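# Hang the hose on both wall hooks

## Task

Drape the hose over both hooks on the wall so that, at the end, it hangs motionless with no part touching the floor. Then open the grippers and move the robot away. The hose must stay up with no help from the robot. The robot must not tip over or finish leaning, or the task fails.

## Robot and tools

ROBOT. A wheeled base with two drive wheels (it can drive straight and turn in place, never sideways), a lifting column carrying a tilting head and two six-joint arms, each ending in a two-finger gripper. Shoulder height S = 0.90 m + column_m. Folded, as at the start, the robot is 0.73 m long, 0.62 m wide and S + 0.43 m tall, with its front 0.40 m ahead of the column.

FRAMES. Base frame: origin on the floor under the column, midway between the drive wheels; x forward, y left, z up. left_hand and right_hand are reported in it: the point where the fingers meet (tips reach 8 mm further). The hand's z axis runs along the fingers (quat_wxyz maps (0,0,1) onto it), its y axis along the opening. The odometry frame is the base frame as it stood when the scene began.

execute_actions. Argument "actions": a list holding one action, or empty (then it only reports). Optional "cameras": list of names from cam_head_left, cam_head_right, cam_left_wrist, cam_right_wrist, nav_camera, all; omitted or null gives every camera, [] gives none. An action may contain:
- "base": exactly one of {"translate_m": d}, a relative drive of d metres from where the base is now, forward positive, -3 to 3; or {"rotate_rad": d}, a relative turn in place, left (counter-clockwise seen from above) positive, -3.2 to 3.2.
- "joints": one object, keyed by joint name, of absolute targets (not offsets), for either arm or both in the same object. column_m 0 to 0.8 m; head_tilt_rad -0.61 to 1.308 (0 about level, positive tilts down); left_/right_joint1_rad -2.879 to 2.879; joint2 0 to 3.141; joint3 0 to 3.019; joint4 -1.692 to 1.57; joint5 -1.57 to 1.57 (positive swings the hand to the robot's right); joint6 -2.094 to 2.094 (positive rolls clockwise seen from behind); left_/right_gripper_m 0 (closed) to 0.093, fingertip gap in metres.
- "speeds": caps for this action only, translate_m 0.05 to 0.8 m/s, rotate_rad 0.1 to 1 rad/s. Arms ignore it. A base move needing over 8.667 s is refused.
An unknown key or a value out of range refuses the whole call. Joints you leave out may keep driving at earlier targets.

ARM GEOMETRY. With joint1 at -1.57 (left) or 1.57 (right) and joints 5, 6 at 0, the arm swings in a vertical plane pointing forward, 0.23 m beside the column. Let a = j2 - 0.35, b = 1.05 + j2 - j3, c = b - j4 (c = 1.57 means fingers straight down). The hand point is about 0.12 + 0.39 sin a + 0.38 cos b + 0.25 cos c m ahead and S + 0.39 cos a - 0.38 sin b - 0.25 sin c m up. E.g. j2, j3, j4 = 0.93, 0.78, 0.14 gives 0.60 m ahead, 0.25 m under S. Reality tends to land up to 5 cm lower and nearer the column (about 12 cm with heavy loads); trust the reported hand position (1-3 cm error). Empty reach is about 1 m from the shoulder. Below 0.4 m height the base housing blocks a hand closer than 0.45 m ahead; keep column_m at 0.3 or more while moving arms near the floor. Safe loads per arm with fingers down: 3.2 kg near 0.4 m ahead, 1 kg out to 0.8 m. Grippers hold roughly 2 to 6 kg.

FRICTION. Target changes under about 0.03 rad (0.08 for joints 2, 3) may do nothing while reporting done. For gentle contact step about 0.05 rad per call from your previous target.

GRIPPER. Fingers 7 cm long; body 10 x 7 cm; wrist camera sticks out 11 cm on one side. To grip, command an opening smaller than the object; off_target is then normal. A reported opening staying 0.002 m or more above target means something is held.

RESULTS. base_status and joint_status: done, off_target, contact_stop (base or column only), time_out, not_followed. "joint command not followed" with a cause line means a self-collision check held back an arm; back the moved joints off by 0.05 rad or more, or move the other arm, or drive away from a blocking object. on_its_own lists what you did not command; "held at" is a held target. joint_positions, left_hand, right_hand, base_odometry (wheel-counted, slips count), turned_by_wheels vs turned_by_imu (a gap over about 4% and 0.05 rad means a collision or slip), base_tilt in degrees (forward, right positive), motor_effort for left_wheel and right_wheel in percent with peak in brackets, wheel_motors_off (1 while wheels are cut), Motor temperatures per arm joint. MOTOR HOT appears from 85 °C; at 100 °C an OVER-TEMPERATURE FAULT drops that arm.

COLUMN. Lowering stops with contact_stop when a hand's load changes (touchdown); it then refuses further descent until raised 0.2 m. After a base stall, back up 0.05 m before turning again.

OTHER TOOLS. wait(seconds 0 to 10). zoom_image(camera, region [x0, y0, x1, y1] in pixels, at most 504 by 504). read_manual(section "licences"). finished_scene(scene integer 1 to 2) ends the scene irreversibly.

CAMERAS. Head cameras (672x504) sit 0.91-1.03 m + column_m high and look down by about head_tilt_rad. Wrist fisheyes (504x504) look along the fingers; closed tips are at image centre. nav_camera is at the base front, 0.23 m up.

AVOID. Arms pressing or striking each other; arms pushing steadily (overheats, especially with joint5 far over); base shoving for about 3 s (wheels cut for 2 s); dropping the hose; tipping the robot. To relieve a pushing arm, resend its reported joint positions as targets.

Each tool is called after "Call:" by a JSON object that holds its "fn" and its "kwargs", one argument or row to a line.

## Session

Call:
{"fn": "execute_actions", "kwargs": {
  "actions": [
    {"joints":{"head_tilt_rad":0.5}}
  ]
}}

Scene clock: 0.77 s.
Motor temperatures (°C, as the motors report them): left_arm=[22 27 23 24 26 26] | right_arm=[24 27 26 24 24 26]
base_odometry: x=+0.000 y=+0.000 heading=+0.000 (m, m, rad; odometry frame)
turned_by_wheels: +0.000 (rad since the last result)
turned_by_imu: +0.000 (rad since the last result)
base_tilt: forward=+0.3 right=+0.5 (deg)
base_status: not commanded
joint_positions: column_m=+0.556 head_tilt_rad=+0.518 left_joint1_rad=-1.570 left_joint2_rad=+0.890 left_joint3_rad=+0.419 left_joint4_rad=-0.909 left_joint5_rad=+0.021 left_joint6_rad=-0.004 left_gripper_m=+0.095 right_joint1_rad=+1.548 right_joint2_rad=+0.895 right_joint3_rad=+0.384 right_joint4_rad=-0.940 right_joint5_rad=+0.047 right_joint6_rad=-0.081 right_gripper_m=+0.095
joint_status: all done
wheel_motors_off: 0
motor_effort: left_wheel=+2(2) right_wheel=+3(2) (%)
left_hand: x=+0.1578 y=+0.2211 z=+1.2453 quat_wxyz=(+0.415, +0.007, -0.910, +0.009) (m; base frame)
right_hand: x=+0.1328 y=-0.2381 z=+1.2578 quat_wxyz=(+0.448, +0.037, -0.893, +0.009) (m; base frame)
pictures: cam_head_left, cam_head_right, cam_left_wrist, cam_right_wrist, nav_camera
Images, in order (width x height): cam_head_left 672x504, cam_head_right 672x504, cam_left_wrist 504x504, cam_right_wrist 504x504, nav_camera 672x504.

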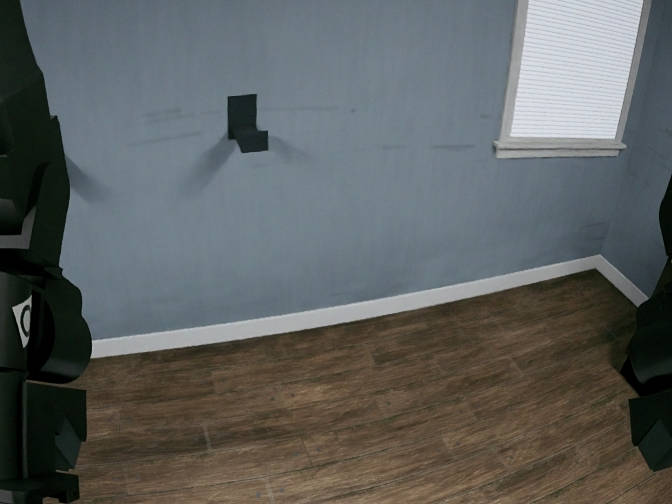

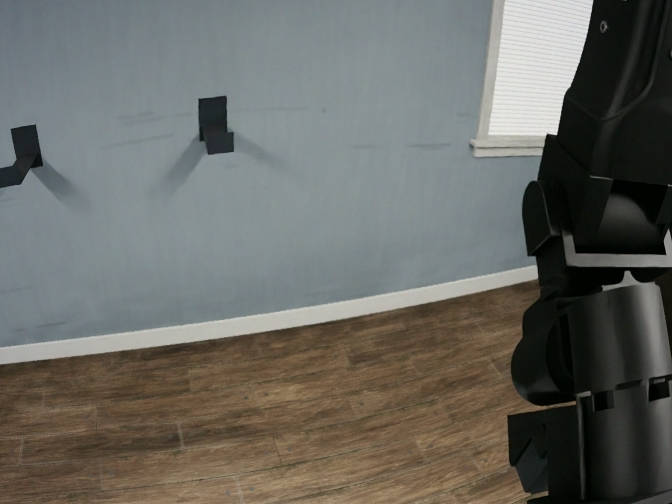

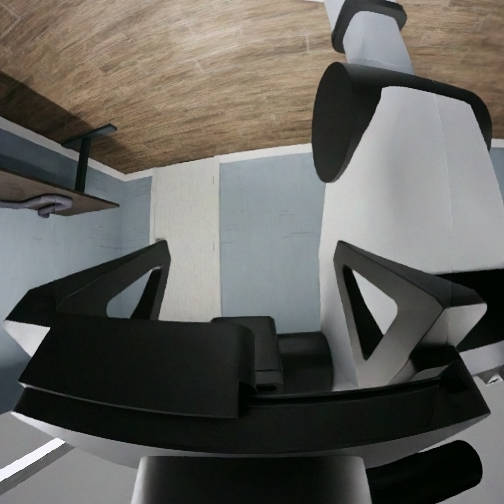

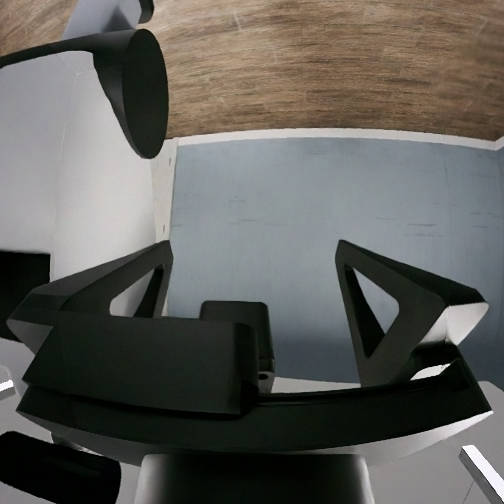

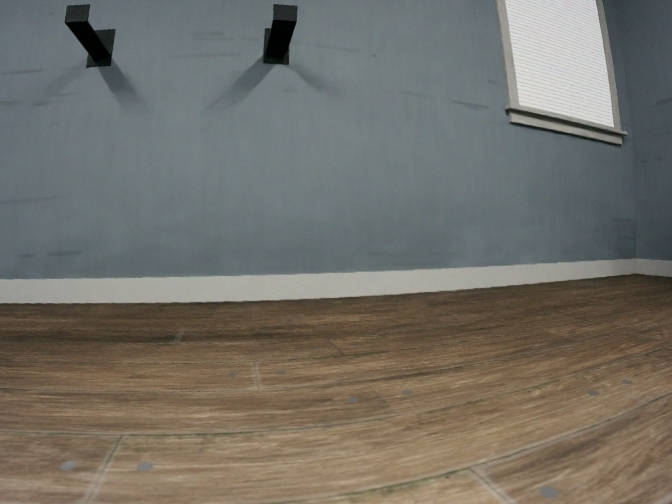

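Call:
{"fn": "execute_actions", "kwargs": {
  "actions": [
    {"base":{"rotate_rad":2.4},"joints":{"head_tilt_rad":0.6}}
  ],
  "cameras": ["cam_head_left","cam_head_right","nav_camera"]
}}

Scene clock: 6.47 s.
Motor temperatures (°C, as the motors report them): left_arm=[22 27 23 24 26 26] | right_arm=[24 27 26 24 24 26]
base_odometry: x=+0.000 y=+0.000 heading=+2.399 (m, m, rad; odometry frame)
turned_by_wheels: +2.399 (rad since the last result)
turned_by_imu: +2.382 (rad since the last result)
base_tilt: forward=+0.3 right=+0.5 (deg)
base_status: done
joint_positions: column_m=+0.556 head_tilt_rad=+0.603 left_joint1_rad=-1.570 left_joint2_rad=+0.890 left_joint3_rad=+0.419 left_joint4_rad=-0.909 left_joint5_rad=+0.021 left_joint6_rad=-0.004 left_gripper_m=+0.095 right_joint1_rad=+1.548 right_joint2_rad=+0.895 right_joint3_rad=+0.384 right_joint4_rad=-0.940 right_joint5_rad=+0.047 right_joint6_rad=-0.081 right_gripper_m=+0.095
joint_status: all done
wheel_motors_off: 0
motor_effort: left_wheel=+0(37) right_wheel=+1(32) (%)
left_hand: x=+0.1578 y=+0.2211 z=+1.2453 quat_wxyz=(+0.415, +0.007, -0.910, +0.009) (m; base frame)
right_hand: x=+0.1328 y=-0.2381 z=+1.2578 quat_wxyz=(+0.448, +0.037, -0.893, +0.009) (m; base frame)
pictures: cam_head_left, cam_head_right, nav_camera
Images, in order (width x height): cam_head_left 672x504, cam_head_right 672x504, nav_camera 672x504.

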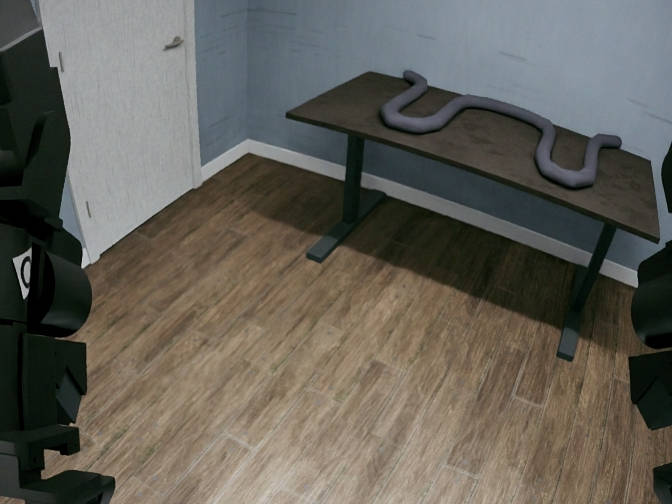

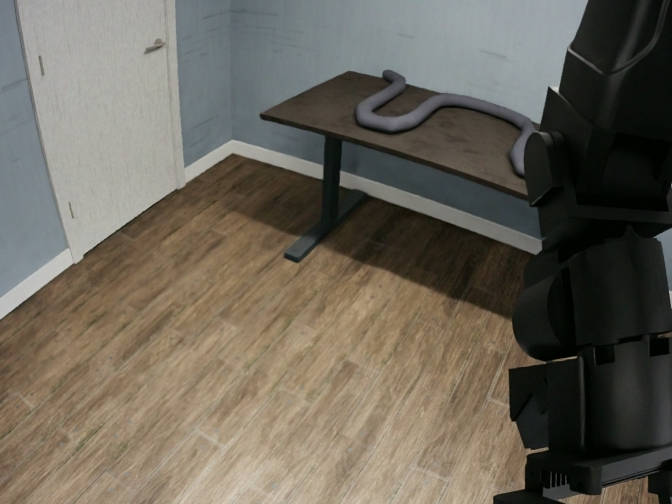

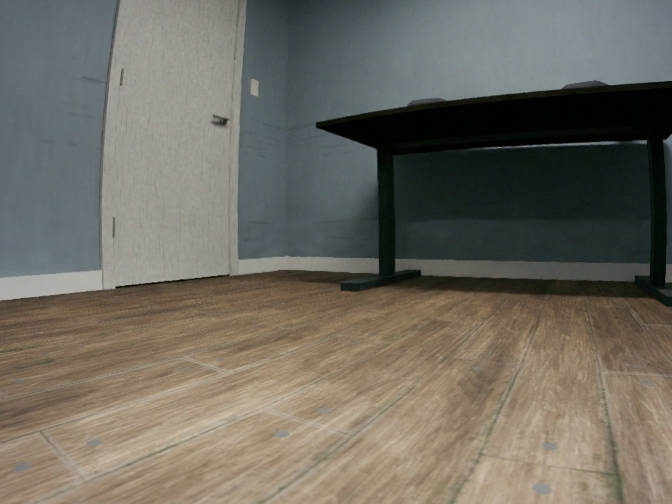

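Call:
{"fn": "execute_actions", "kwargs": {
  "actions": [
    {"base":{"translate_m":1.05},"joints":{"column_m":0.4,"left_joint1_rad":-1.57,"left_joint2_rad":0.5,"left_joint3_rad":0.3,"left_joint4_rad":-0.5,"right_joint1_rad":1.57,"right_joint2_rad":0.5,"right_joint3_rad":0.3,"right_joint4_rad":-0.5}}
  ],
  "cameras": []
}}

Call:
{"fn": "execute_actions", "kwargs": {
  "actions": [
    {"base":{"rotate_rad":-0.55},"joints":{"head_tilt_rad":0.7}}
  ],
  "cameras": ["cam_head_left","cam_head_right"]
}}

Scene clock: 15.70 s.
Motor temperatures (°C, as the motors report them): left_arm=[22 27 23 24 26 26] | right_arm=[24 27 27 24 24 26]
base_odometry: x=-0.774 y=+0.710 heading=+2.400 (m, m, rad; odometry frame)
turned_by_wheels: +0.000 (rad since the last result)
turned_by_imu: -0.002 (rad since the last result)
base_tilt: forward=+0.3 right=+0.5 (deg)
base_status: done
joint_positions: column_m=+0.400 head_tilt_rad=+0.604 left_joint1_rad=-1.570 left_joint2_rad=+0.494 left_joint3_rad=+0.296 left_joint4_rad=-0.510 left_joint5_rad=+0.021 left_joint6_rad=-0.004 left_gripper_m=+0.095 right_joint1_rad=+1.557 right_joint2_rad=+0.496 right_joint3_rad=+0.290 right_joint4_rad=-0.503 right_joint5_rad=+0.047 right_joint6_rad=-0.081 right_gripper_m=+0.095
joint_status: all done
wheel_motors_off: 0
motor_effort: left_wheel=+0(42) right_wheel=-1(38) (%)
left_hand: x=+0.2580 y=+0.2212 z=+1.0794 quat_wxyz=(+0.092, +0.003, -0.996, +0.010) (m; base frame)
right_hand: x=+0.2554 y=-0.2373 z=+1.0786 quat_wxyz=(+0.094, +0.038, -0.995, +0.025) (m; base frame)
pictures: none
No camera images: the call's "cameras" was empty. Leave "cameras" out to get every camera's image.

Scene clock: 17.50 s.
Motor temperatures (°C, as the motors report them): left_arm=[22 27 23 24 26 26] | right_arm=[24 27 27 24 24 26]
base_odometry: x=-0.774 y=+0.710 heading=+1.850 (m, m, rad; odometry frame)
turned_by_wheels: -0.550 (rad since the last result)
turned_by_imu: -0.544 (rad since the last result)
base_tilt: forward=+0.3 right=+0.6 (deg)
base_status: done
joint_positions: column_m=+0.400 head_tilt_rad=+0.703 left_joint1_rad=-1.570 left_joint2_rad=+0.494 left_joint3_rad=+0.296 left_joint4_rad=-0.510 left_joint5_rad=+0.021 left_joint6_rad=-0.004 left_gripper_m=+0.095 right_joint1_rad=+1.557 right_joint2_rad=+0.496 right_joint3_rad=+0.290 right_joint4_rad=-0.503 right_joint5_rad=+0.047 right_joint6_rad=-0.081 right_gripper_m=+0.095
joint_status: all done
wheel_motors_off: 0
motor_effort: left_wheel=+1(31) right_wheel=+0(35) (%)
left_hand: x=+0.2580 y=+0.2212 z=+1.0794 quat_wxyz=(+0.092, +0.003, -0.996, +0.010) (m; base frame)
right_hand: x=+0.2554 y=-0.2373 z=+1.0786 quat_wxyz=(+0.094, +0.038, -0.995, +0.025) (m; base frame)
pictures: cam_head_left, cam_head_right
Images, in order (width x height): cam_head_left 672x504, cam_head_right 672x504.

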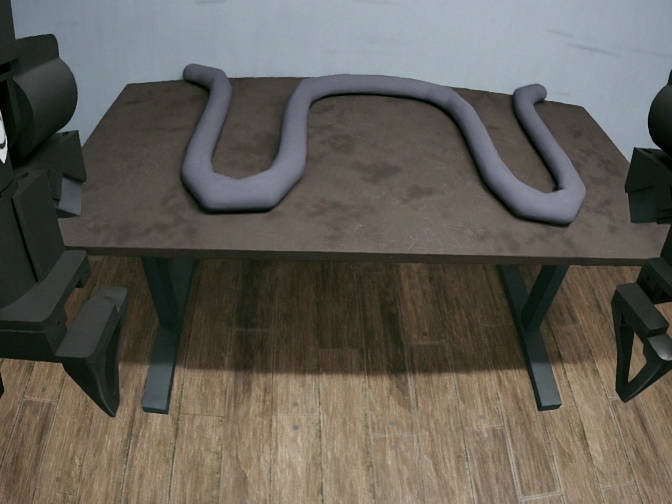

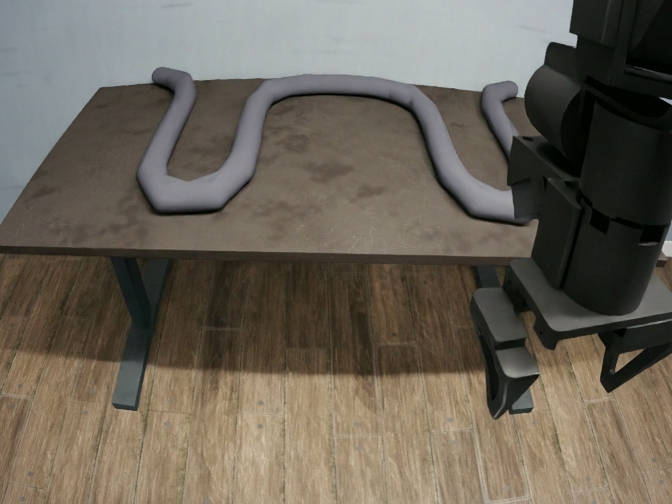

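Call:
{"fn": "execute_actions", "kwargs": {
  "actions": [
    {"base":{"translate_m":0.4},"joints":{"column_m":0.42,"head_tilt_rad":1.0,"left_joint1_rad":-1.57,"left_joint2_rad":1.25,"left_joint3_rad":1.065,"left_joint4_rad":-0.335,"left_joint5_rad":0,"left_joint6_rad":0,"right_joint1_rad":1.4,"right_joint2_rad":1.25,"right_joint3_rad":1.065,"right_joint4_rad":-0.335,"right_joint5_rad":0,"right_joint6_rad":0},"speeds":{"translate_m":0.2}}
  ]
}}

Scene clock: 23.93 s.
Motor temperatures (°C, as the motors report them): left_arm=[22 28 23 24 26 26] | right_arm=[24 27 27 24 24 26]
base_odometry: x=-0.884 y=+1.094 heading=+1.850 (m, m, rad; odometry frame)
turned_by_wheels: +0.000 (rad since the last result)
turned_by_imu: -0.001 (rad since the last result)
base_tilt: forward=+0.2 right=+0.6 (deg)
base_status: done
joint_positions: column_m=+0.420 head_tilt_rad=+1.000 left_joint1_rad=-1.570 left_joint2_rad=+1.252 left_joint3_rad=+1.056 left_joint4_rad=-0.340 left_joint5_rad=+0.003 left_joint6_rad=-0.003 left_gripper_m=+0.095 right_joint1_rad=+1.402 right_joint2_rad=+1.256 right_joint3_rad=+1.047 right_joint4_rad=-0.334 right_joint5_rad=+0.000 right_joint6_rad=-0.014 right_gripper_m=+0.095
joint_status: all done
wheel_motors_off: 0
motor_effort: left_wheel=-1(47) right_wheel=+0(34) (%)
left_hand: x=+0.5463 y=+0.2247 z=+0.9520 quat_wxyz=(+0.006, +0.002, -1.000, +0.001) (m; base frame)
right_hand: x=+0.5370 y=-0.3186 z=+0.9562 quat_wxyz=(+0.010, -0.036, -0.997, +0.073) (m; base frame)
pictures: cam_head_left, cam_head_right, cam_left_wrist, cam_right_wrist, nav_camera
Images, in order (width x height): cam_head_left 672x504, cam_head_right 672x504, cam_left_wrist 504x504, cam_right_wrist 504x504, nav_camera 672x504.

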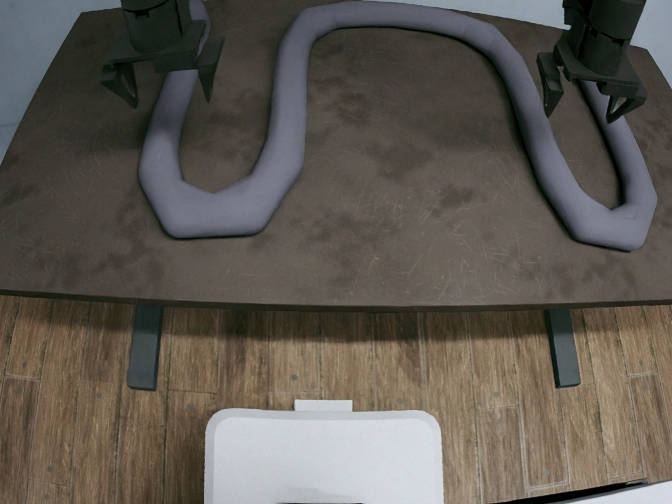

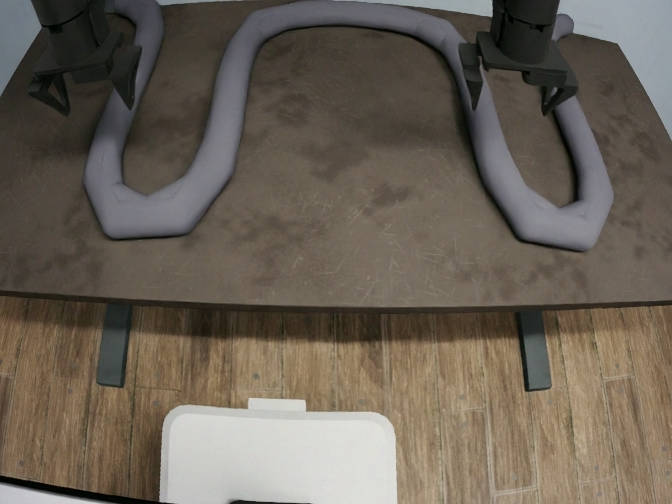

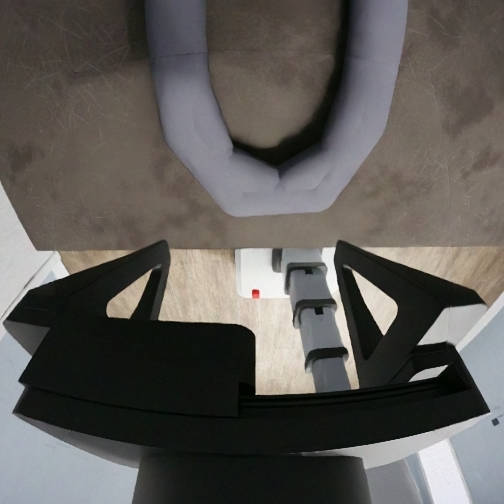

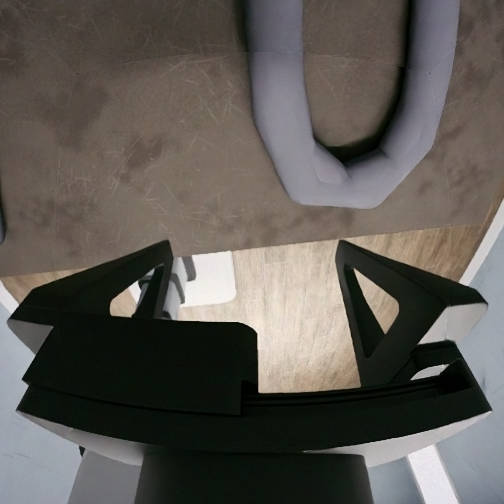

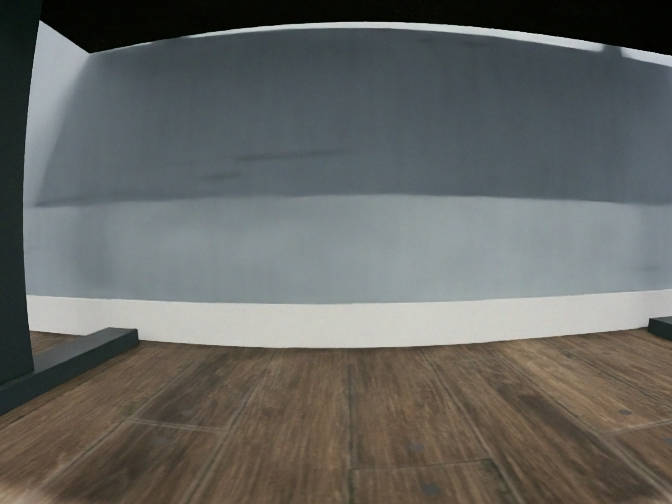

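Call:
{"fn": "execute_actions", "kwargs": {
  "actions": [
    {"base":{"translate_m":-0.03},"joints":{"column_m":0.35,"left_joint1_rad":-1.62,"left_joint6_rad":-1.57,"right_joint1_rad":1.25,"right_joint6_rad":1.57},"speeds":{"translate_m":0.05}}
  ],
  "cameras": ["cam_head_left","cam_left_wrist","cam_right_wrist"]
}}

Scene clock: 29.23 s.
Motor temperatures (°C, as the motors report them): left_arm=[22 28 23 24 26 26] | right_arm=[24 28 27 24 24 26]
base_odometry: x=-0.876 y=+1.065 heading=+1.850 (m, m, rad; odometry frame)
turned_by_wheels: +0.000 (rad since the last result)
turned_by_imu: +0.000 (rad since the last result)
base_tilt: forward=+0.3 right=+0.6 (deg)
base_status: done
joint_positions: column_m=+0.350 head_tilt_rad=+1.001 left_joint1_rad=-1.625 left_joint2_rad=+1.252 left_joint3_rad=+1.058 left_joint4_rad=-0.340 left_joint5_rad=+0.002 left_joint6_rad=-1.558 left_gripper_m=+0.095 right_joint1_rad=+1.238 right_joint2_rad=+1.255 right_joint3_rad=+1.050 right_joint4_rad=-0.334 right_joint5_rad=+0.001 right_joint6_rad=+1.555 right_gripper_m=+0.095
joint_status: all done
wheel_motors_off: 0
motor_effort: left_wheel=+0(32) right_wheel=+1(25) (%)
left_hand: x=+0.5472 y=+0.1941 z=+0.8831 quat_wxyz=(+0.021, +0.692, -0.721, +0.014) (m; base frame)
right_hand: x=+0.5281 y=-0.4068 z=+0.9069 quat_wxyz=(-0.095, -0.752, -0.644, +0.108) (m; base frame)
pictures: cam_head_left, cam_left_wrist, cam_right_wrist
Images, in order (width x height): cam_head_left 672x504, cam_left_wrist 504x504, cam_right_wrist 504x504.

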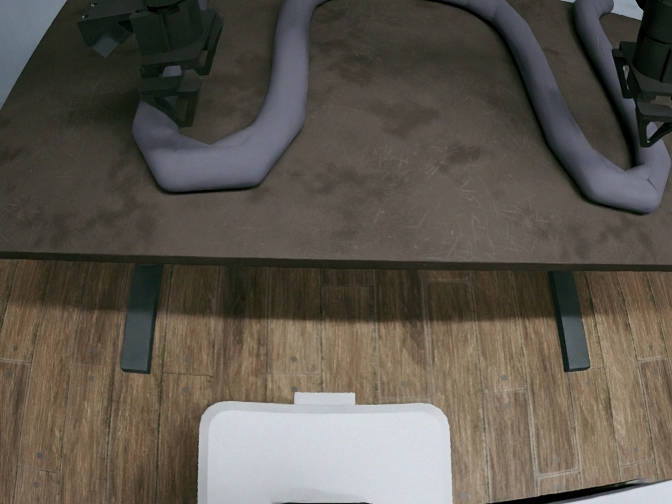

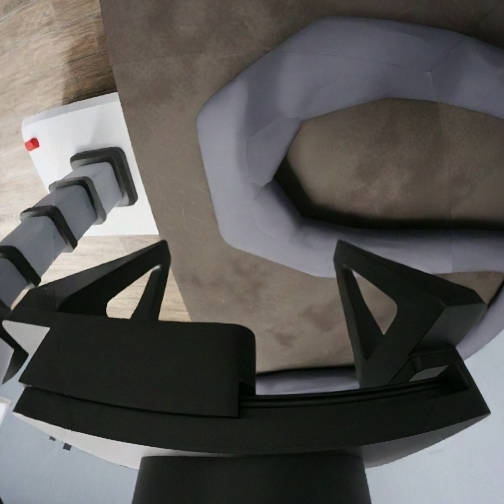

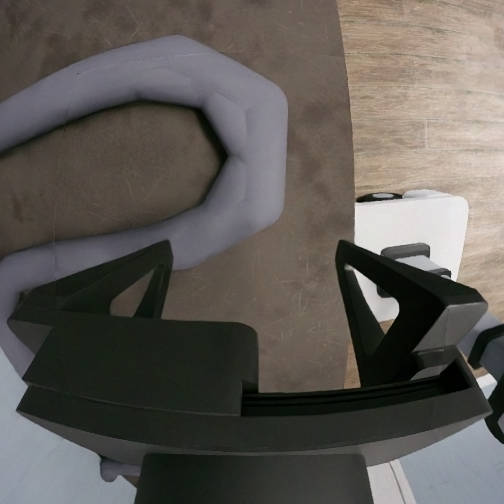

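Call:
{"fn": "execute_actions", "kwargs": {
  "actions": [
    {"joints":{"column_m":0.27,"right_joint2_rad":1.32,"right_joint4_rad":-0.27,"left_joint1_rad":-1.64}}
  ],
  "cameras": ["cam_left_wrist","cam_right_wrist"]
}}

Scene clock: 32.40 s.
Motor temperatures (°C, as the motors report them): left_arm=[22 28 23 24 26 26] | right_arm=[24 28 27 24 24 26]
base_odometry: x=-0.876 y=+1.065 heading=+1.850 (m, m, rad; odometry frame)
turned_by_wheels: +0.000 (rad since the last result)
turned_by_imu: +0.000 (rad since the last result)
base_tilt: forward=+0.3 right=+0.6 (deg)
base_status: not commanded
joint_positions: column_m=+0.270 head_tilt_rad=+1.001 left_joint1_rad=-1.635 left_joint2_rad=+1.252 left_joint3_rad=+1.058 left_joint4_rad=-0.340 left_joint5_rad=+0.002 left_joint6_rad=-1.558 left_gripper_m=+0.095 right_joint1_rad=+1.238 right_joint2_rad=+1.322 right_joint3_rad=+1.051 right_joint4_rad=-0.273 right_joint5_rad=+0.001 right_joint6_rad=+1.555 right_gripper_m=+0.095
joint_status: all done
wheel_motors_off: 0
motor_effort: left_wheel=+0(0) right_wheel=+1(1) (%)
left_hand: x=+0.5471 y=+0.1886 z=+0.8034 quat_wxyz=(+0.024, +0.691, -0.723, +0.017) (m; base frame)
right_hand: x=+0.5171 y=-0.4131 z=+0.7997 quat_wxyz=(-0.093, -0.752, -0.644, +0.109) (m; base frame)
pictures: cam_left_wrist, cam_right_wrist
Images, in order (width x height): cam_left_wrist 504x504, cam_right_wrist 504x504.

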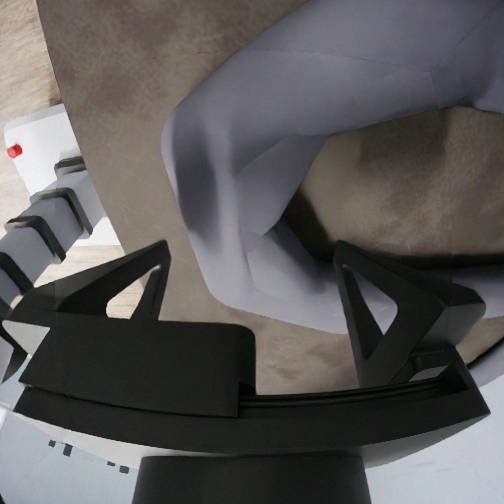

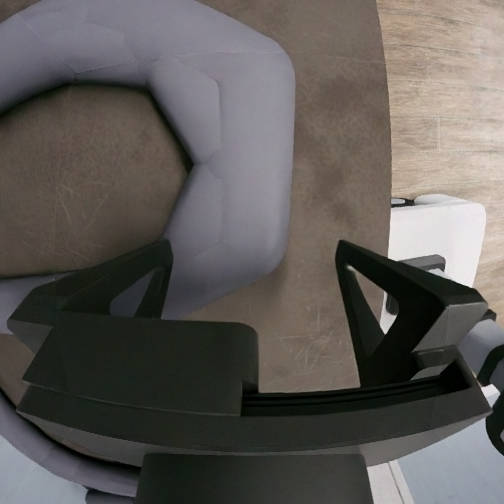

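Call:
{"fn": "execute_actions", "kwargs": {
  "actions": [
    {"joints":{"right_joint1_rad":1.19,"left_joint1_rad":-1.59,"right_joint2_rad":1.34}}
  ],
  "cameras": ["cam_left_wrist","cam_right_wrist"]
}}

Scene clock: 34.27 s.
Motor temperatures (°C, as the motors report them): left_arm=[22 28 23 24 26 26] | right_arm=[24 28 27 24 24 26]
base_odometry: x=-0.876 y=+1.065 heading=+1.850 (m, m, rad; odometry frame)
turned_by_wheels: +0.000 (rad since the last result)
turned_by_imu: +0.000 (rad since the last result)
base_tilt: forward=+0.2 right=+0.6 (deg)
base_status: not commanded
joint_positions: column_m=+0.270 head_tilt_rad=+1.001 left_joint1_rad=-1.586 left_joint2_rad=+1.252 left_joint3_rad=+1.058 left_joint4_rad=-0.340 left_joint5_rad=+0.002 left_joint6_rad=-1.558 left_gripper_m=+0.095 right_joint1_rad=+1.199 right_joint2_rad=+1.330 right_joint3_rad=+1.051 right_joint4_rad=-0.273 right_joint5_rad=+0.001 right_joint6_rad=+1.555 right_gripper_m=+0.095
joint_status: all done
wheel_motors_off: 0
motor_effort: left_wheel=+0(0) right_wheel=+1(1) (%)
left_hand: x=+0.5476 y=+0.2159 z=+0.8024 quat_wxyz=(+0.009, +0.700, -0.714, +0.001) (m; base frame)
right_hand: x=+0.5100 y=-0.4341 z=+0.8031 quat_wxyz=(-0.102, -0.757, -0.634, +0.123) (m; base frame)
pictures: cam_left_wrist, cam_right_wrist
Images, in order (width x height): cam_left_wrist 504x504, cam_right_wrist 504x504.

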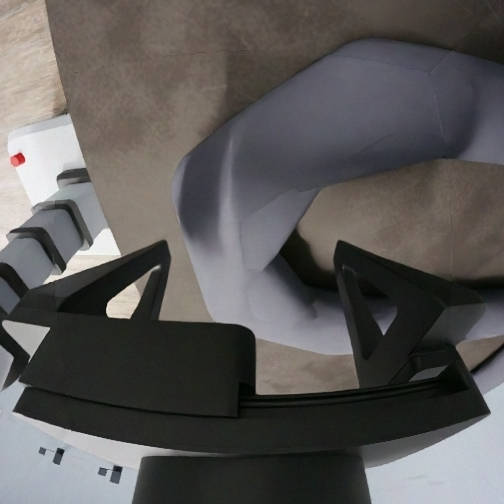

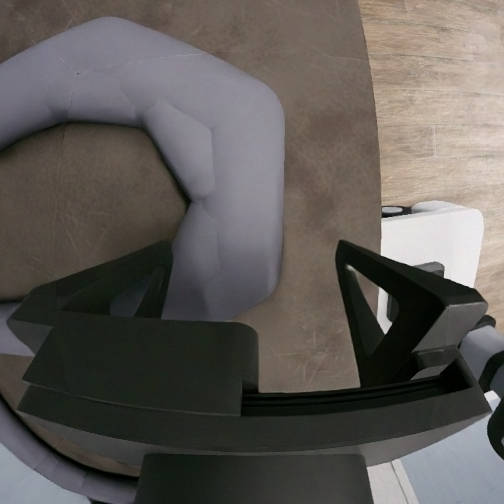

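Call:
{"fn": "execute_actions", "kwargs": {
  "actions": [
    {"joints":{"column_m":0.225,"right_joint5_rad":0.0,"left_joint5_rad":0.0}}
  ],
  "cameras": ["cam_left_wrist","cam_right_wrist"]
}}

Call:
{"fn": "execute_actions", "kwargs": {
  "actions": [
    {"joints":{"right_gripper_m":0.03,"left_gripper_m":0.03}}
  ],
  "cameras": ["cam_left_wrist","cam_right_wrist"]
}}

Scene clock: 36.37 s.
Motor temperatures (°C, as the motors report them): left_arm=[22 28 23 24 26 26] | right_arm=[24 28 27 24 24 26]
base_odometry: x=-0.876 y=+1.065 heading=+1.850 (m, m, rad; odometry frame)
turned_by_wheels: +0.000 (rad since the last result)
turned_by_imu: +0.000 (rad since the last result)
base_tilt: forward=+0.3 right=+0.6 (deg)
base_status: not commanded
joint_positions: column_m=+0.225 head_tilt_rad=+1.001 left_joint1_rad=-1.586 left_joint2_rad=+1.252 left_joint3_rad=+1.057 left_joint4_rad=-0.340 left_joint5_rad=+0.002 left_joint6_rad=-1.559 left_gripper_m=+0.095 right_joint1_rad=+1.194 right_joint2_rad=+1.330 right_joint3_rad=+1.052 right_joint4_rad=-0.270 right_joint5_rad=+0.005 right_joint6_rad=+1.564 right_gripper_m=+0.095
joint_status: all done
wheel_motors_off: 0
motor_effort: left_wheel=+0(0) right_wheel=+0(1) (%)
left_hand: x=+0.5469 y=+0.2159 z=+0.7573 quat_wxyz=(+0.009, +0.700, -0.714, +0.001) (m; base frame)
right_hand: x=+0.5108 y=-0.4374 z=+0.7593 quat_wxyz=(-0.106, -0.760, -0.629, +0.124) (m; base frame)
pictures: cam_left_wrist, cam_right_wrist
Images, in order (width x height): cam_left_wrist 504x504, cam_right_wrist 504x504.

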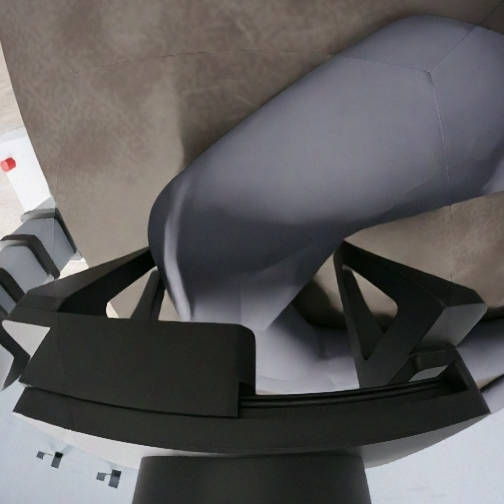

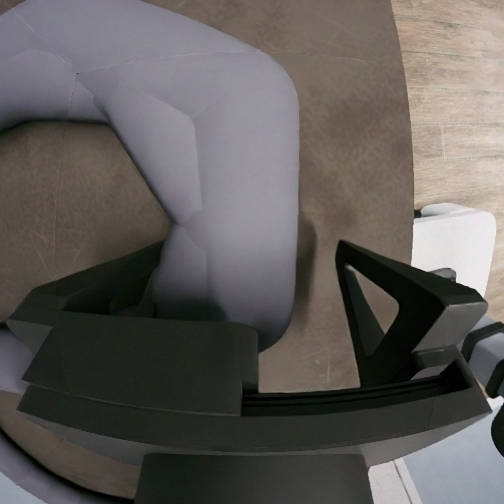

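Scene clock: 37.00 s.
Motor temperatures (°C, as the motors report them): left_arm=[22 28 23 24 26 26] | right_arm=[24 28 27 24 24 26]
base_odometry: x=-0.876 y=+1.065 heading=+1.850 (m, m, rad; odometry frame)
turned_by_wheels: +0.000 (rad since the last result)
turned_by_imu: +0.000 (rad since the last result)
base_tilt: forward=+0.3 right=+0.6 (deg)
base_status: not commanded
joint_positions: column_m=+0.225 head_tilt_rad=+1.001 left_joint1_rad=-1.590 left_joint2_rad=+1.251 left_joint3_rad=+1.050 left_joint4_rad=-0.342 left_joint5_rad=+0.001 left_joint6_rad=-1.556 left_gripper_m=+0.060 right_joint1_rad=+1.194 right_joint2_rad=+1.330 right_joint3_rad=+1.058 right_joint4_rad=-0.268 right_joint5_rad=+0.003 right_joint6_rad=+1.564 right_gripper_m=+0.059
joint_status: left_gripper_m off_target (ended at +0.060, target +0.030); right_gripper_m off_target (ended at +0.059, target +0.030)
wheel_motors_off: 0
motor_effort: left_wheel=+0(1) right_wheel=-1(1) (%)
left_hand: x=+0.5429 y=+0.2139 z=+0.7572 quat_wxyz=(+0.013, +0.698, -0.716, +0.000) (m; base frame)
right_hand: x=+0.5146 y=-0.4377 z=+0.7598 quat_wxyz=(-0.109, -0.760, -0.630, +0.121) (m; base frame)
pictures: cam_left_wrist, cam_right_wrist
Images, in order (width x height): cam_left_wrist 504x504, cam_right_wrist 504x504.

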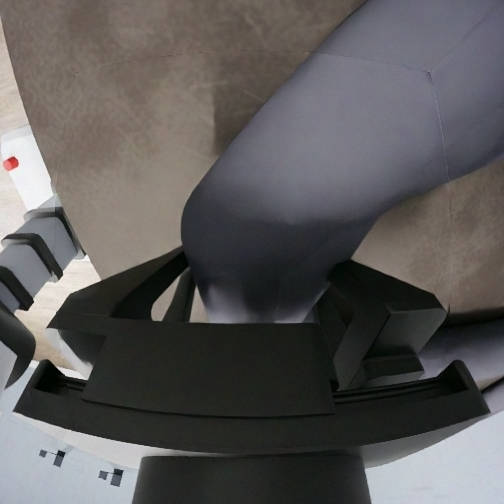

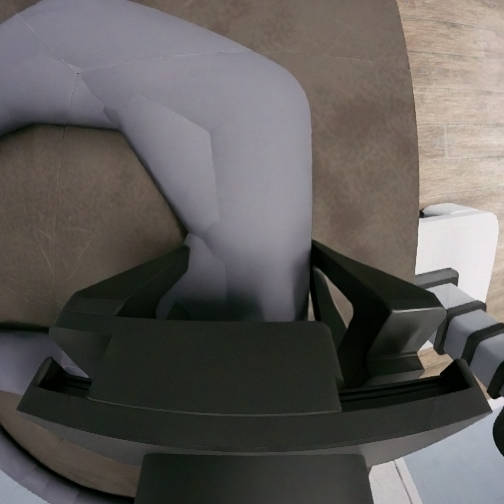

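Both gripped. Lift.

Call:
{"fn": "execute_actions", "kwargs": {
  "actions": [
    {"joints":{"column_m":0.8,"head_tilt_rad":0.8}}
  ],
  "cameras": ["cam_head_left","cam_head_right","nav_camera"]
}}

Scene clock: 45.40 s.
Motor temperatures (°C, as the motors report them): left_arm=[22 28 23 24 26 26] | right_arm=[24 28 27 24 24 26]
base_odometry: x=-0.876 y=+1.065 heading=+1.850 (m, m, rad; odometry frame)
turned_by_wheels: +0.000 (rad since the last result)
turned_by_imu: +0.001 (rad since the last result)
base_tilt: forward=+0.3 right=+0.6 (deg)
base_status: not commanded
joint_positions: column_m=+0.800 head_tilt_rad=+0.816 left_joint1_rad=-1.590 left_joint2_rad=+1.262 left_joint3_rad=+1.050 left_joint4_rad=-0.342 left_joint5_rad=+0.000 left_joint6_rad=-1.560 left_gripper_m=+0.060 right_joint1_rad=+1.194 right_joint2_rad=+1.355 right_joint3_rad=+1.058 right_joint4_rad=-0.268 right_joint5_rad=-0.007 right_joint6_rad=+1.564 right_gripper_m=+0.059
joint_status: all done
wheel_motors_off: 0
motor_effort: left_wheel=+0(0) right_wheel=+0(0) (%)
left_hand: x=+0.5387 y=+0.2141 z=+1.3272 quat_wxyz=(+0.016, +0.700, -0.714, -0.005) (m; base frame)
right_hand: x=+0.5045 y=-0.4375 z=+1.3241 quat_wxyz=(-0.096, -0.761, -0.629, +0.126) (m; base frame)
pictures: cam_head_left, cam_head_right, nav_camera
Images, in order (width x height): cam_head_left 672x504, cam_head_right 672x504, nav_camera 672x504.

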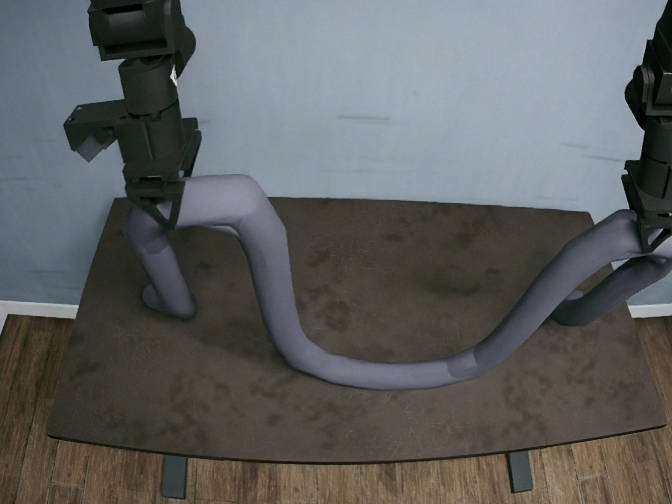

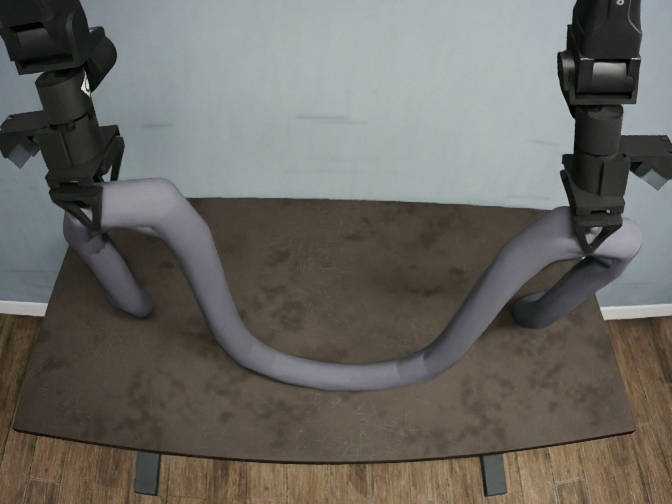

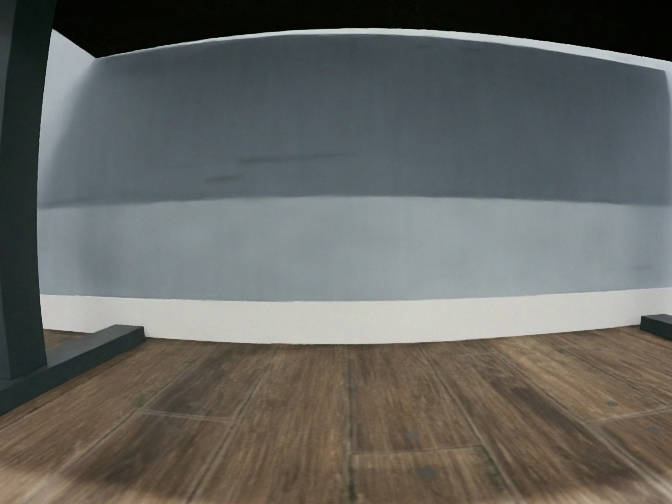

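Call:
{"fn": "execute_actions", "kwargs": {
  "actions": [
    {"base":{"translate_m":-0.9},"speeds":{"translate_m":0.2}}
  ],
  "cameras": []
}}

Call:
{"fn": "execute_actions", "kwargs": {
  "actions": [
    {"base":{"rotate_rad":-1.5},"joints":{"head_tilt_rad":0.45},"speeds":{"rotate_rad":0.3}}
  ],
  "cameras": ["cam_head_left","cam_head_right","nav_camera"]
}}

Scene clock: 52.53 s.
Motor temperatures (°C, as the motors report them): left_arm=[22 29 23 24 26 26] | right_arm=[24 28 27 24 25 26]
base_odometry: x=-0.628 y=+0.200 heading=+1.849 (m, m, rad; odometry frame)
turned_by_wheels: +0.000 (rad since the last result)
turned_by_imu: +0.003 (rad since the last result)
base_tilt: forward=+0.3 right=+0.5 (deg)
base_status: done
joint_positions: column_m=+0.800 head_tilt_rad=+0.815 left_joint1_rad=-1.590 left_joint2_rad=+1.270 left_joint3_rad=+1.050 left_joint4_rad=-0.342 left_joint5_rad=-0.002 left_joint6_rad=-1.561 left_gripper_m=+0.060 right_joint1_rad=+1.194 right_joint2_rad=+1.364 right_joint3_rad=+1.058 right_joint4_rad=-0.271 right_joint5_rad=-0.010 right_joint6_rad=+1.564 right_gripper_m=+0.059
joint_status: not commanded
wheel_motors_off: 0
motor_effort: left_wheel=+1(31) right_wheel=+1(28) (%)
left_hand: x=+0.5359 y=+0.2143 z=+1.3239 quat_wxyz=(+0.018, +0.700, -0.714, -0.008) (m; base frame)
right_hand: x=+0.5003 y=-0.4372 z=+1.3205 quat_wxyz=(-0.090, -0.762, -0.628, +0.128) (m; base frame)
pictures: none
No camera images: the call's "cameras" was empty. Leave "cameras" out to get every camera's image.

Scene clock: 58.27 s.
Motor temperatures (°C, as the motors report them): left_arm=[22 29 23 24 26 26] | right_arm=[24 29 27 24 25 26]
base_odometry: x=-0.628 y=+0.200 heading=+0.350 (m, m, rad; odometry frame)
turned_by_wheels: -1.500 (rad since the last result)
turned_by_imu: -1.488 (rad since the last result)
base_tilt: forward=+0.2 right=+0.6 (deg)
base_status: done
joint_positions: column_m=+0.800 head_tilt_rad=+0.469 left_joint1_rad=-1.590 left_joint2_rad=+1.270 left_joint3_rad=+1.050 left_joint4_rad=-0.342 left_joint5_rad=-0.004 left_joint6_rad=-1.561 left_gripper_m=+0.060 right_joint1_rad=+1.196 right_joint2_rad=+1.365 right_joint3_rad=+1.058 right_joint4_rad=-0.271 right_joint5_rad=-0.010 right_joint6_rad=+1.564 right_gripper_m=+0.060
joint_status: all done
wheel_motors_off: 0
motor_effort: left_wheel=+1(42) right_wheel=-4(36) (%)
left_hand: x=+0.5359 y=+0.2146 z=+1.3239 quat_wxyz=(+0.018, +0.700, -0.714, -0.009) (m; base frame)
right_hand: x=+0.5001 y=-0.4367 z=+1.3200 quat_wxyz=(-0.090, -0.762, -0.628, +0.128) (m; base frame)
pictures: cam_head_left, cam_head_right, nav_camera
Images, in order (width x height): cam_head_left 672x504, cam_head_right 672x504, nav_camera 672x504.

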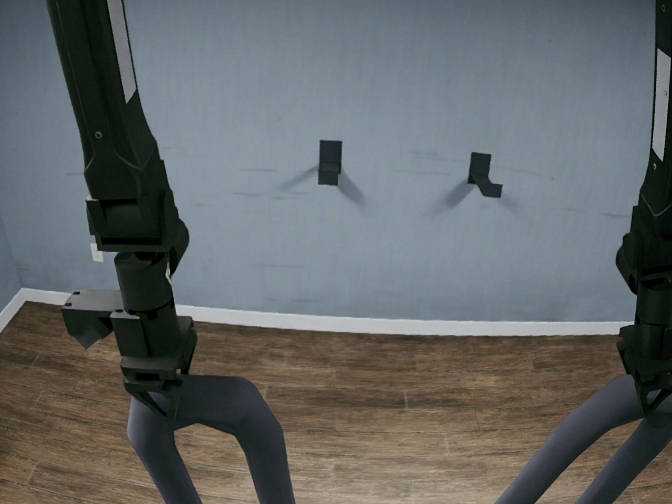

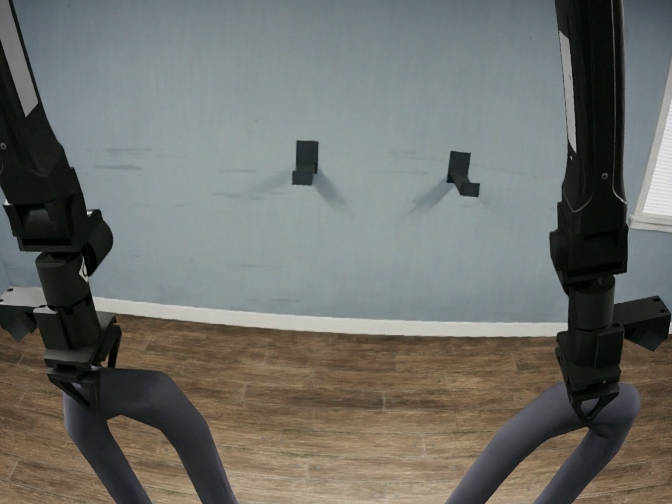

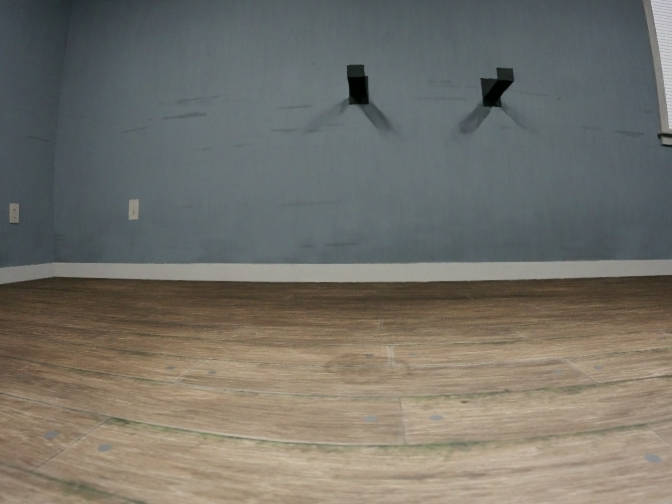

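Call:
{"fn": "execute_actions", "kwargs": {
  "actions": [
    {"base":{"rotate_rad":-0.3},"speeds":{"rotate_rad":0.3}}
  ],
  "cameras": []
}}

Call:
{"fn": "execute_actions", "kwargs": {
  "actions": [
    {"base":{"translate_m":0.65},"speeds":{"translate_m":0.2}}
  ],
  "cameras": []
}}

Call:
{"fn": "execute_actions", "kwargs": {
  "actions": [
    {"base":{"rotate_rad":0.3},"joints":{"right_joint1_rad":1.08},"speeds":{"rotate_rad":0.3}}
  ],
  "cameras": ["cam_head_left","cam_head_right","nav_camera"]
}}

Scene clock: 62.43 s.
Motor temperatures (°C, as the motors report them): left_arm=[22 29 23 24 26 26] | right_arm=[24 29 27 24 25 26]
base_odometry: x=-0.628 y=+0.200 heading=+0.050 (m, m, rad; odometry frame)
turned_by_wheels: -0.300 (rad since the last result)
turned_by_imu: -0.297 (rad since the last result)
base_tilt: forward=+0.3 right=+0.6 (deg)
base_status: done
joint_positions: column_m=+0.800 head_tilt_rad=+0.469 left_joint1_rad=-1.591 left_joint2_rad=+1.270 left_joint3_rad=+1.050 left_joint4_rad=-0.342 left_joint5_rad=-0.003 left_joint6_rad=-1.561 left_gripper_m=+0.060 right_joint1_rad=+1.196 right_joint2_rad=+1.365 right_joint3_rad=+1.058 right_joint4_rad=-0.271 right_joint5_rad=-0.010 right_joint6_rad=+1.564 right_gripper_m=+0.060
joint_status: not commanded
wheel_motors_off: 0
motor_effort: left_wheel=+1(26) right_wheel=-2(26) (%)
left_hand: x=+0.5359 y=+0.2137 z=+1.3239 quat_wxyz=(+0.018, +0.700, -0.714, -0.008) (m; base frame)
right_hand: x=+0.5000 y=-0.4363 z=+1.3197 quat_wxyz=(-0.089, -0.762, -0.628, +0.128) (m; base frame)
pictures: none
No camera images: the call's "cameras" was empty. Leave "cameras" out to get every camera's image.

Scene clock: 66.73 s.
Motor temperatures (°C, as the motors report them): left_arm=[22 29 23 24 26 26] | right_arm=[24 29 27 24 25 26]
base_odometry: x=+0.021 y=+0.233 heading=+0.050 (m, m, rad; odometry frame)
turned_by_wheels: +0.000 (rad since the last result)
turned_by_imu: -0.002 (rad since the last result)
base_tilt: forward=+0.3 right=+0.6 (deg)
base_status: done
joint_positions: column_m=+0.800 head_tilt_rad=+0.468 left_joint1_rad=-1.591 left_joint2_rad=+1.271 left_joint3_rad=+1.050 left_joint4_rad=-0.342 left_joint5_rad=-0.003 left_joint6_rad=-1.561 left_gripper_m=+0.060 right_joint1_rad=+1.196 right_joint2_rad=+1.366 right_joint3_rad=+1.058 right_joint4_rad=-0.272 right_joint5_rad=-0.011 right_joint6_rad=+1.564 right_gripper_m=+0.060
joint_status: not commanded
wheel_motors_off: 0
motor_effort: left_wheel=-1(48) right_wheel=+1(37) (%)
left_hand: x=+0.5354 y=+0.2137 z=+1.3235 quat_wxyz=(+0.019, +0.700, -0.714, -0.009) (m; base frame)
right_hand: x=+0.4994 y=-0.4362 z=+1.3192 quat_wxyz=(-0.088, -0.762, -0.628, +0.128) (m; base frame)
pictures: none
No camera images: the call's "cameras" was empty. Leave "cameras" out to get every camera's image.

Scene clock: 68.57 s.
Motor temperatures (°C, as the motors report them): left_arm=[22 29 23 24 26 26] | right_arm=[24 29 27 24 25 26]
base_odometry: x=+0.021 y=+0.233 heading=+0.349 (m, m, rad; odometry frame)
turned_by_wheels: +0.299 (rad since the last result)
turned_by_imu: +0.296 (rad since the last result)
base_tilt: forward=+0.3 right=+0.5 (deg)
base_status: done
joint_positions: column_m=+0.800 head_tilt_rad=+0.468 left_joint1_rad=-1.585 left_joint2_rad=+1.271 left_joint3_rad=+1.050 left_joint4_rad=-0.342 left_joint5_rad=-0.004 left_joint6_rad=-1.561 left_gripper_m=+0.060 right_joint1_rad=+1.096 right_joint2_rad=+1.368 right_joint3_rad=+1.058 right_joint4_rad=-0.272 right_joint5_rad=-0.016 right_joint6_rad=+1.564 right_gripper_m=+0.060
joint_status: all done
wheel_motors_off: 0
motor_effort: left_wheel=-3(39) right_wheel=+1(28) (%)
left_hand: x=+0.5355 y=+0.2172 z=+1.3234 quat_wxyz=(+0.017, +0.701, -0.713, -0.011) (m; base frame)
right_hand: x=+0.4868 y=-0.4889 z=+1.3389 quat_wxyz=(-0.116, -0.774, -0.603, +0.156) (m; base frame)
pictures: cam_head_left, cam_head_right, nav_camera
Images, in order (width x height): cam_head_left 672x504, cam_head_right 672x504, nav_camera 672x504.

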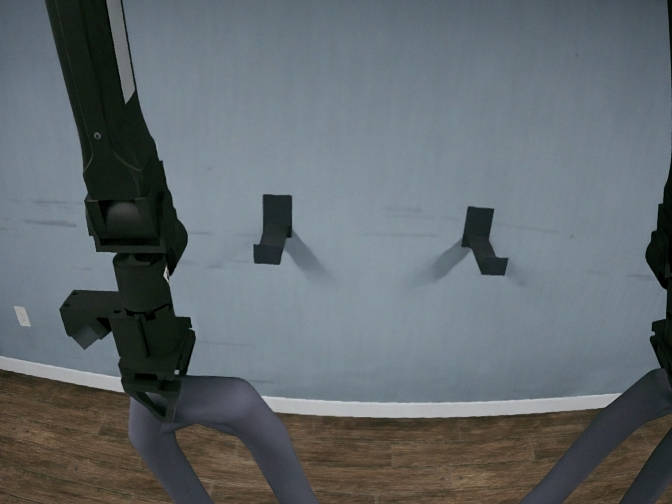

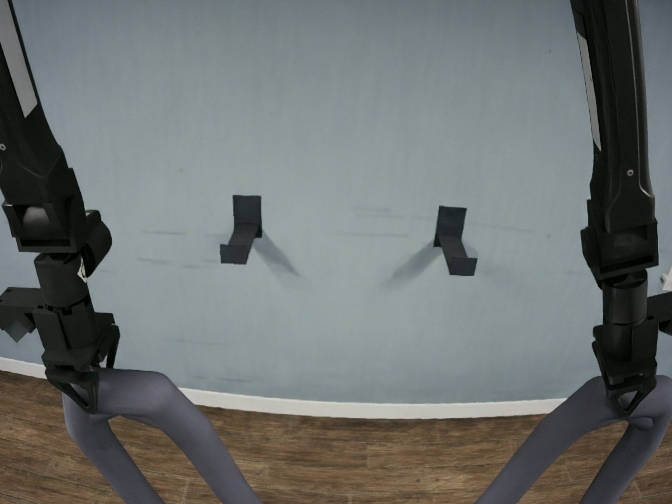

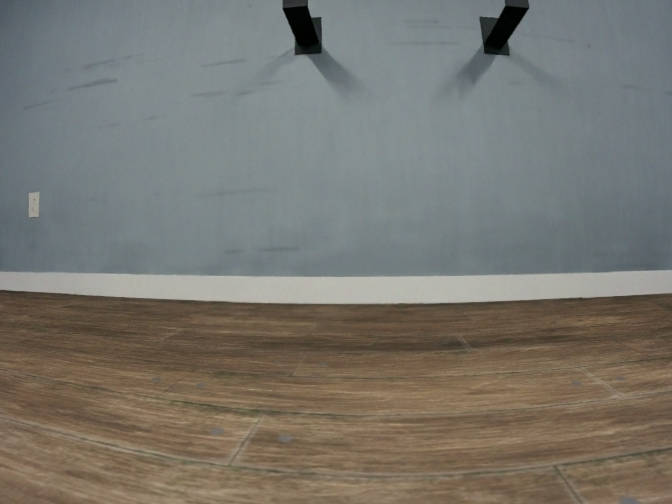

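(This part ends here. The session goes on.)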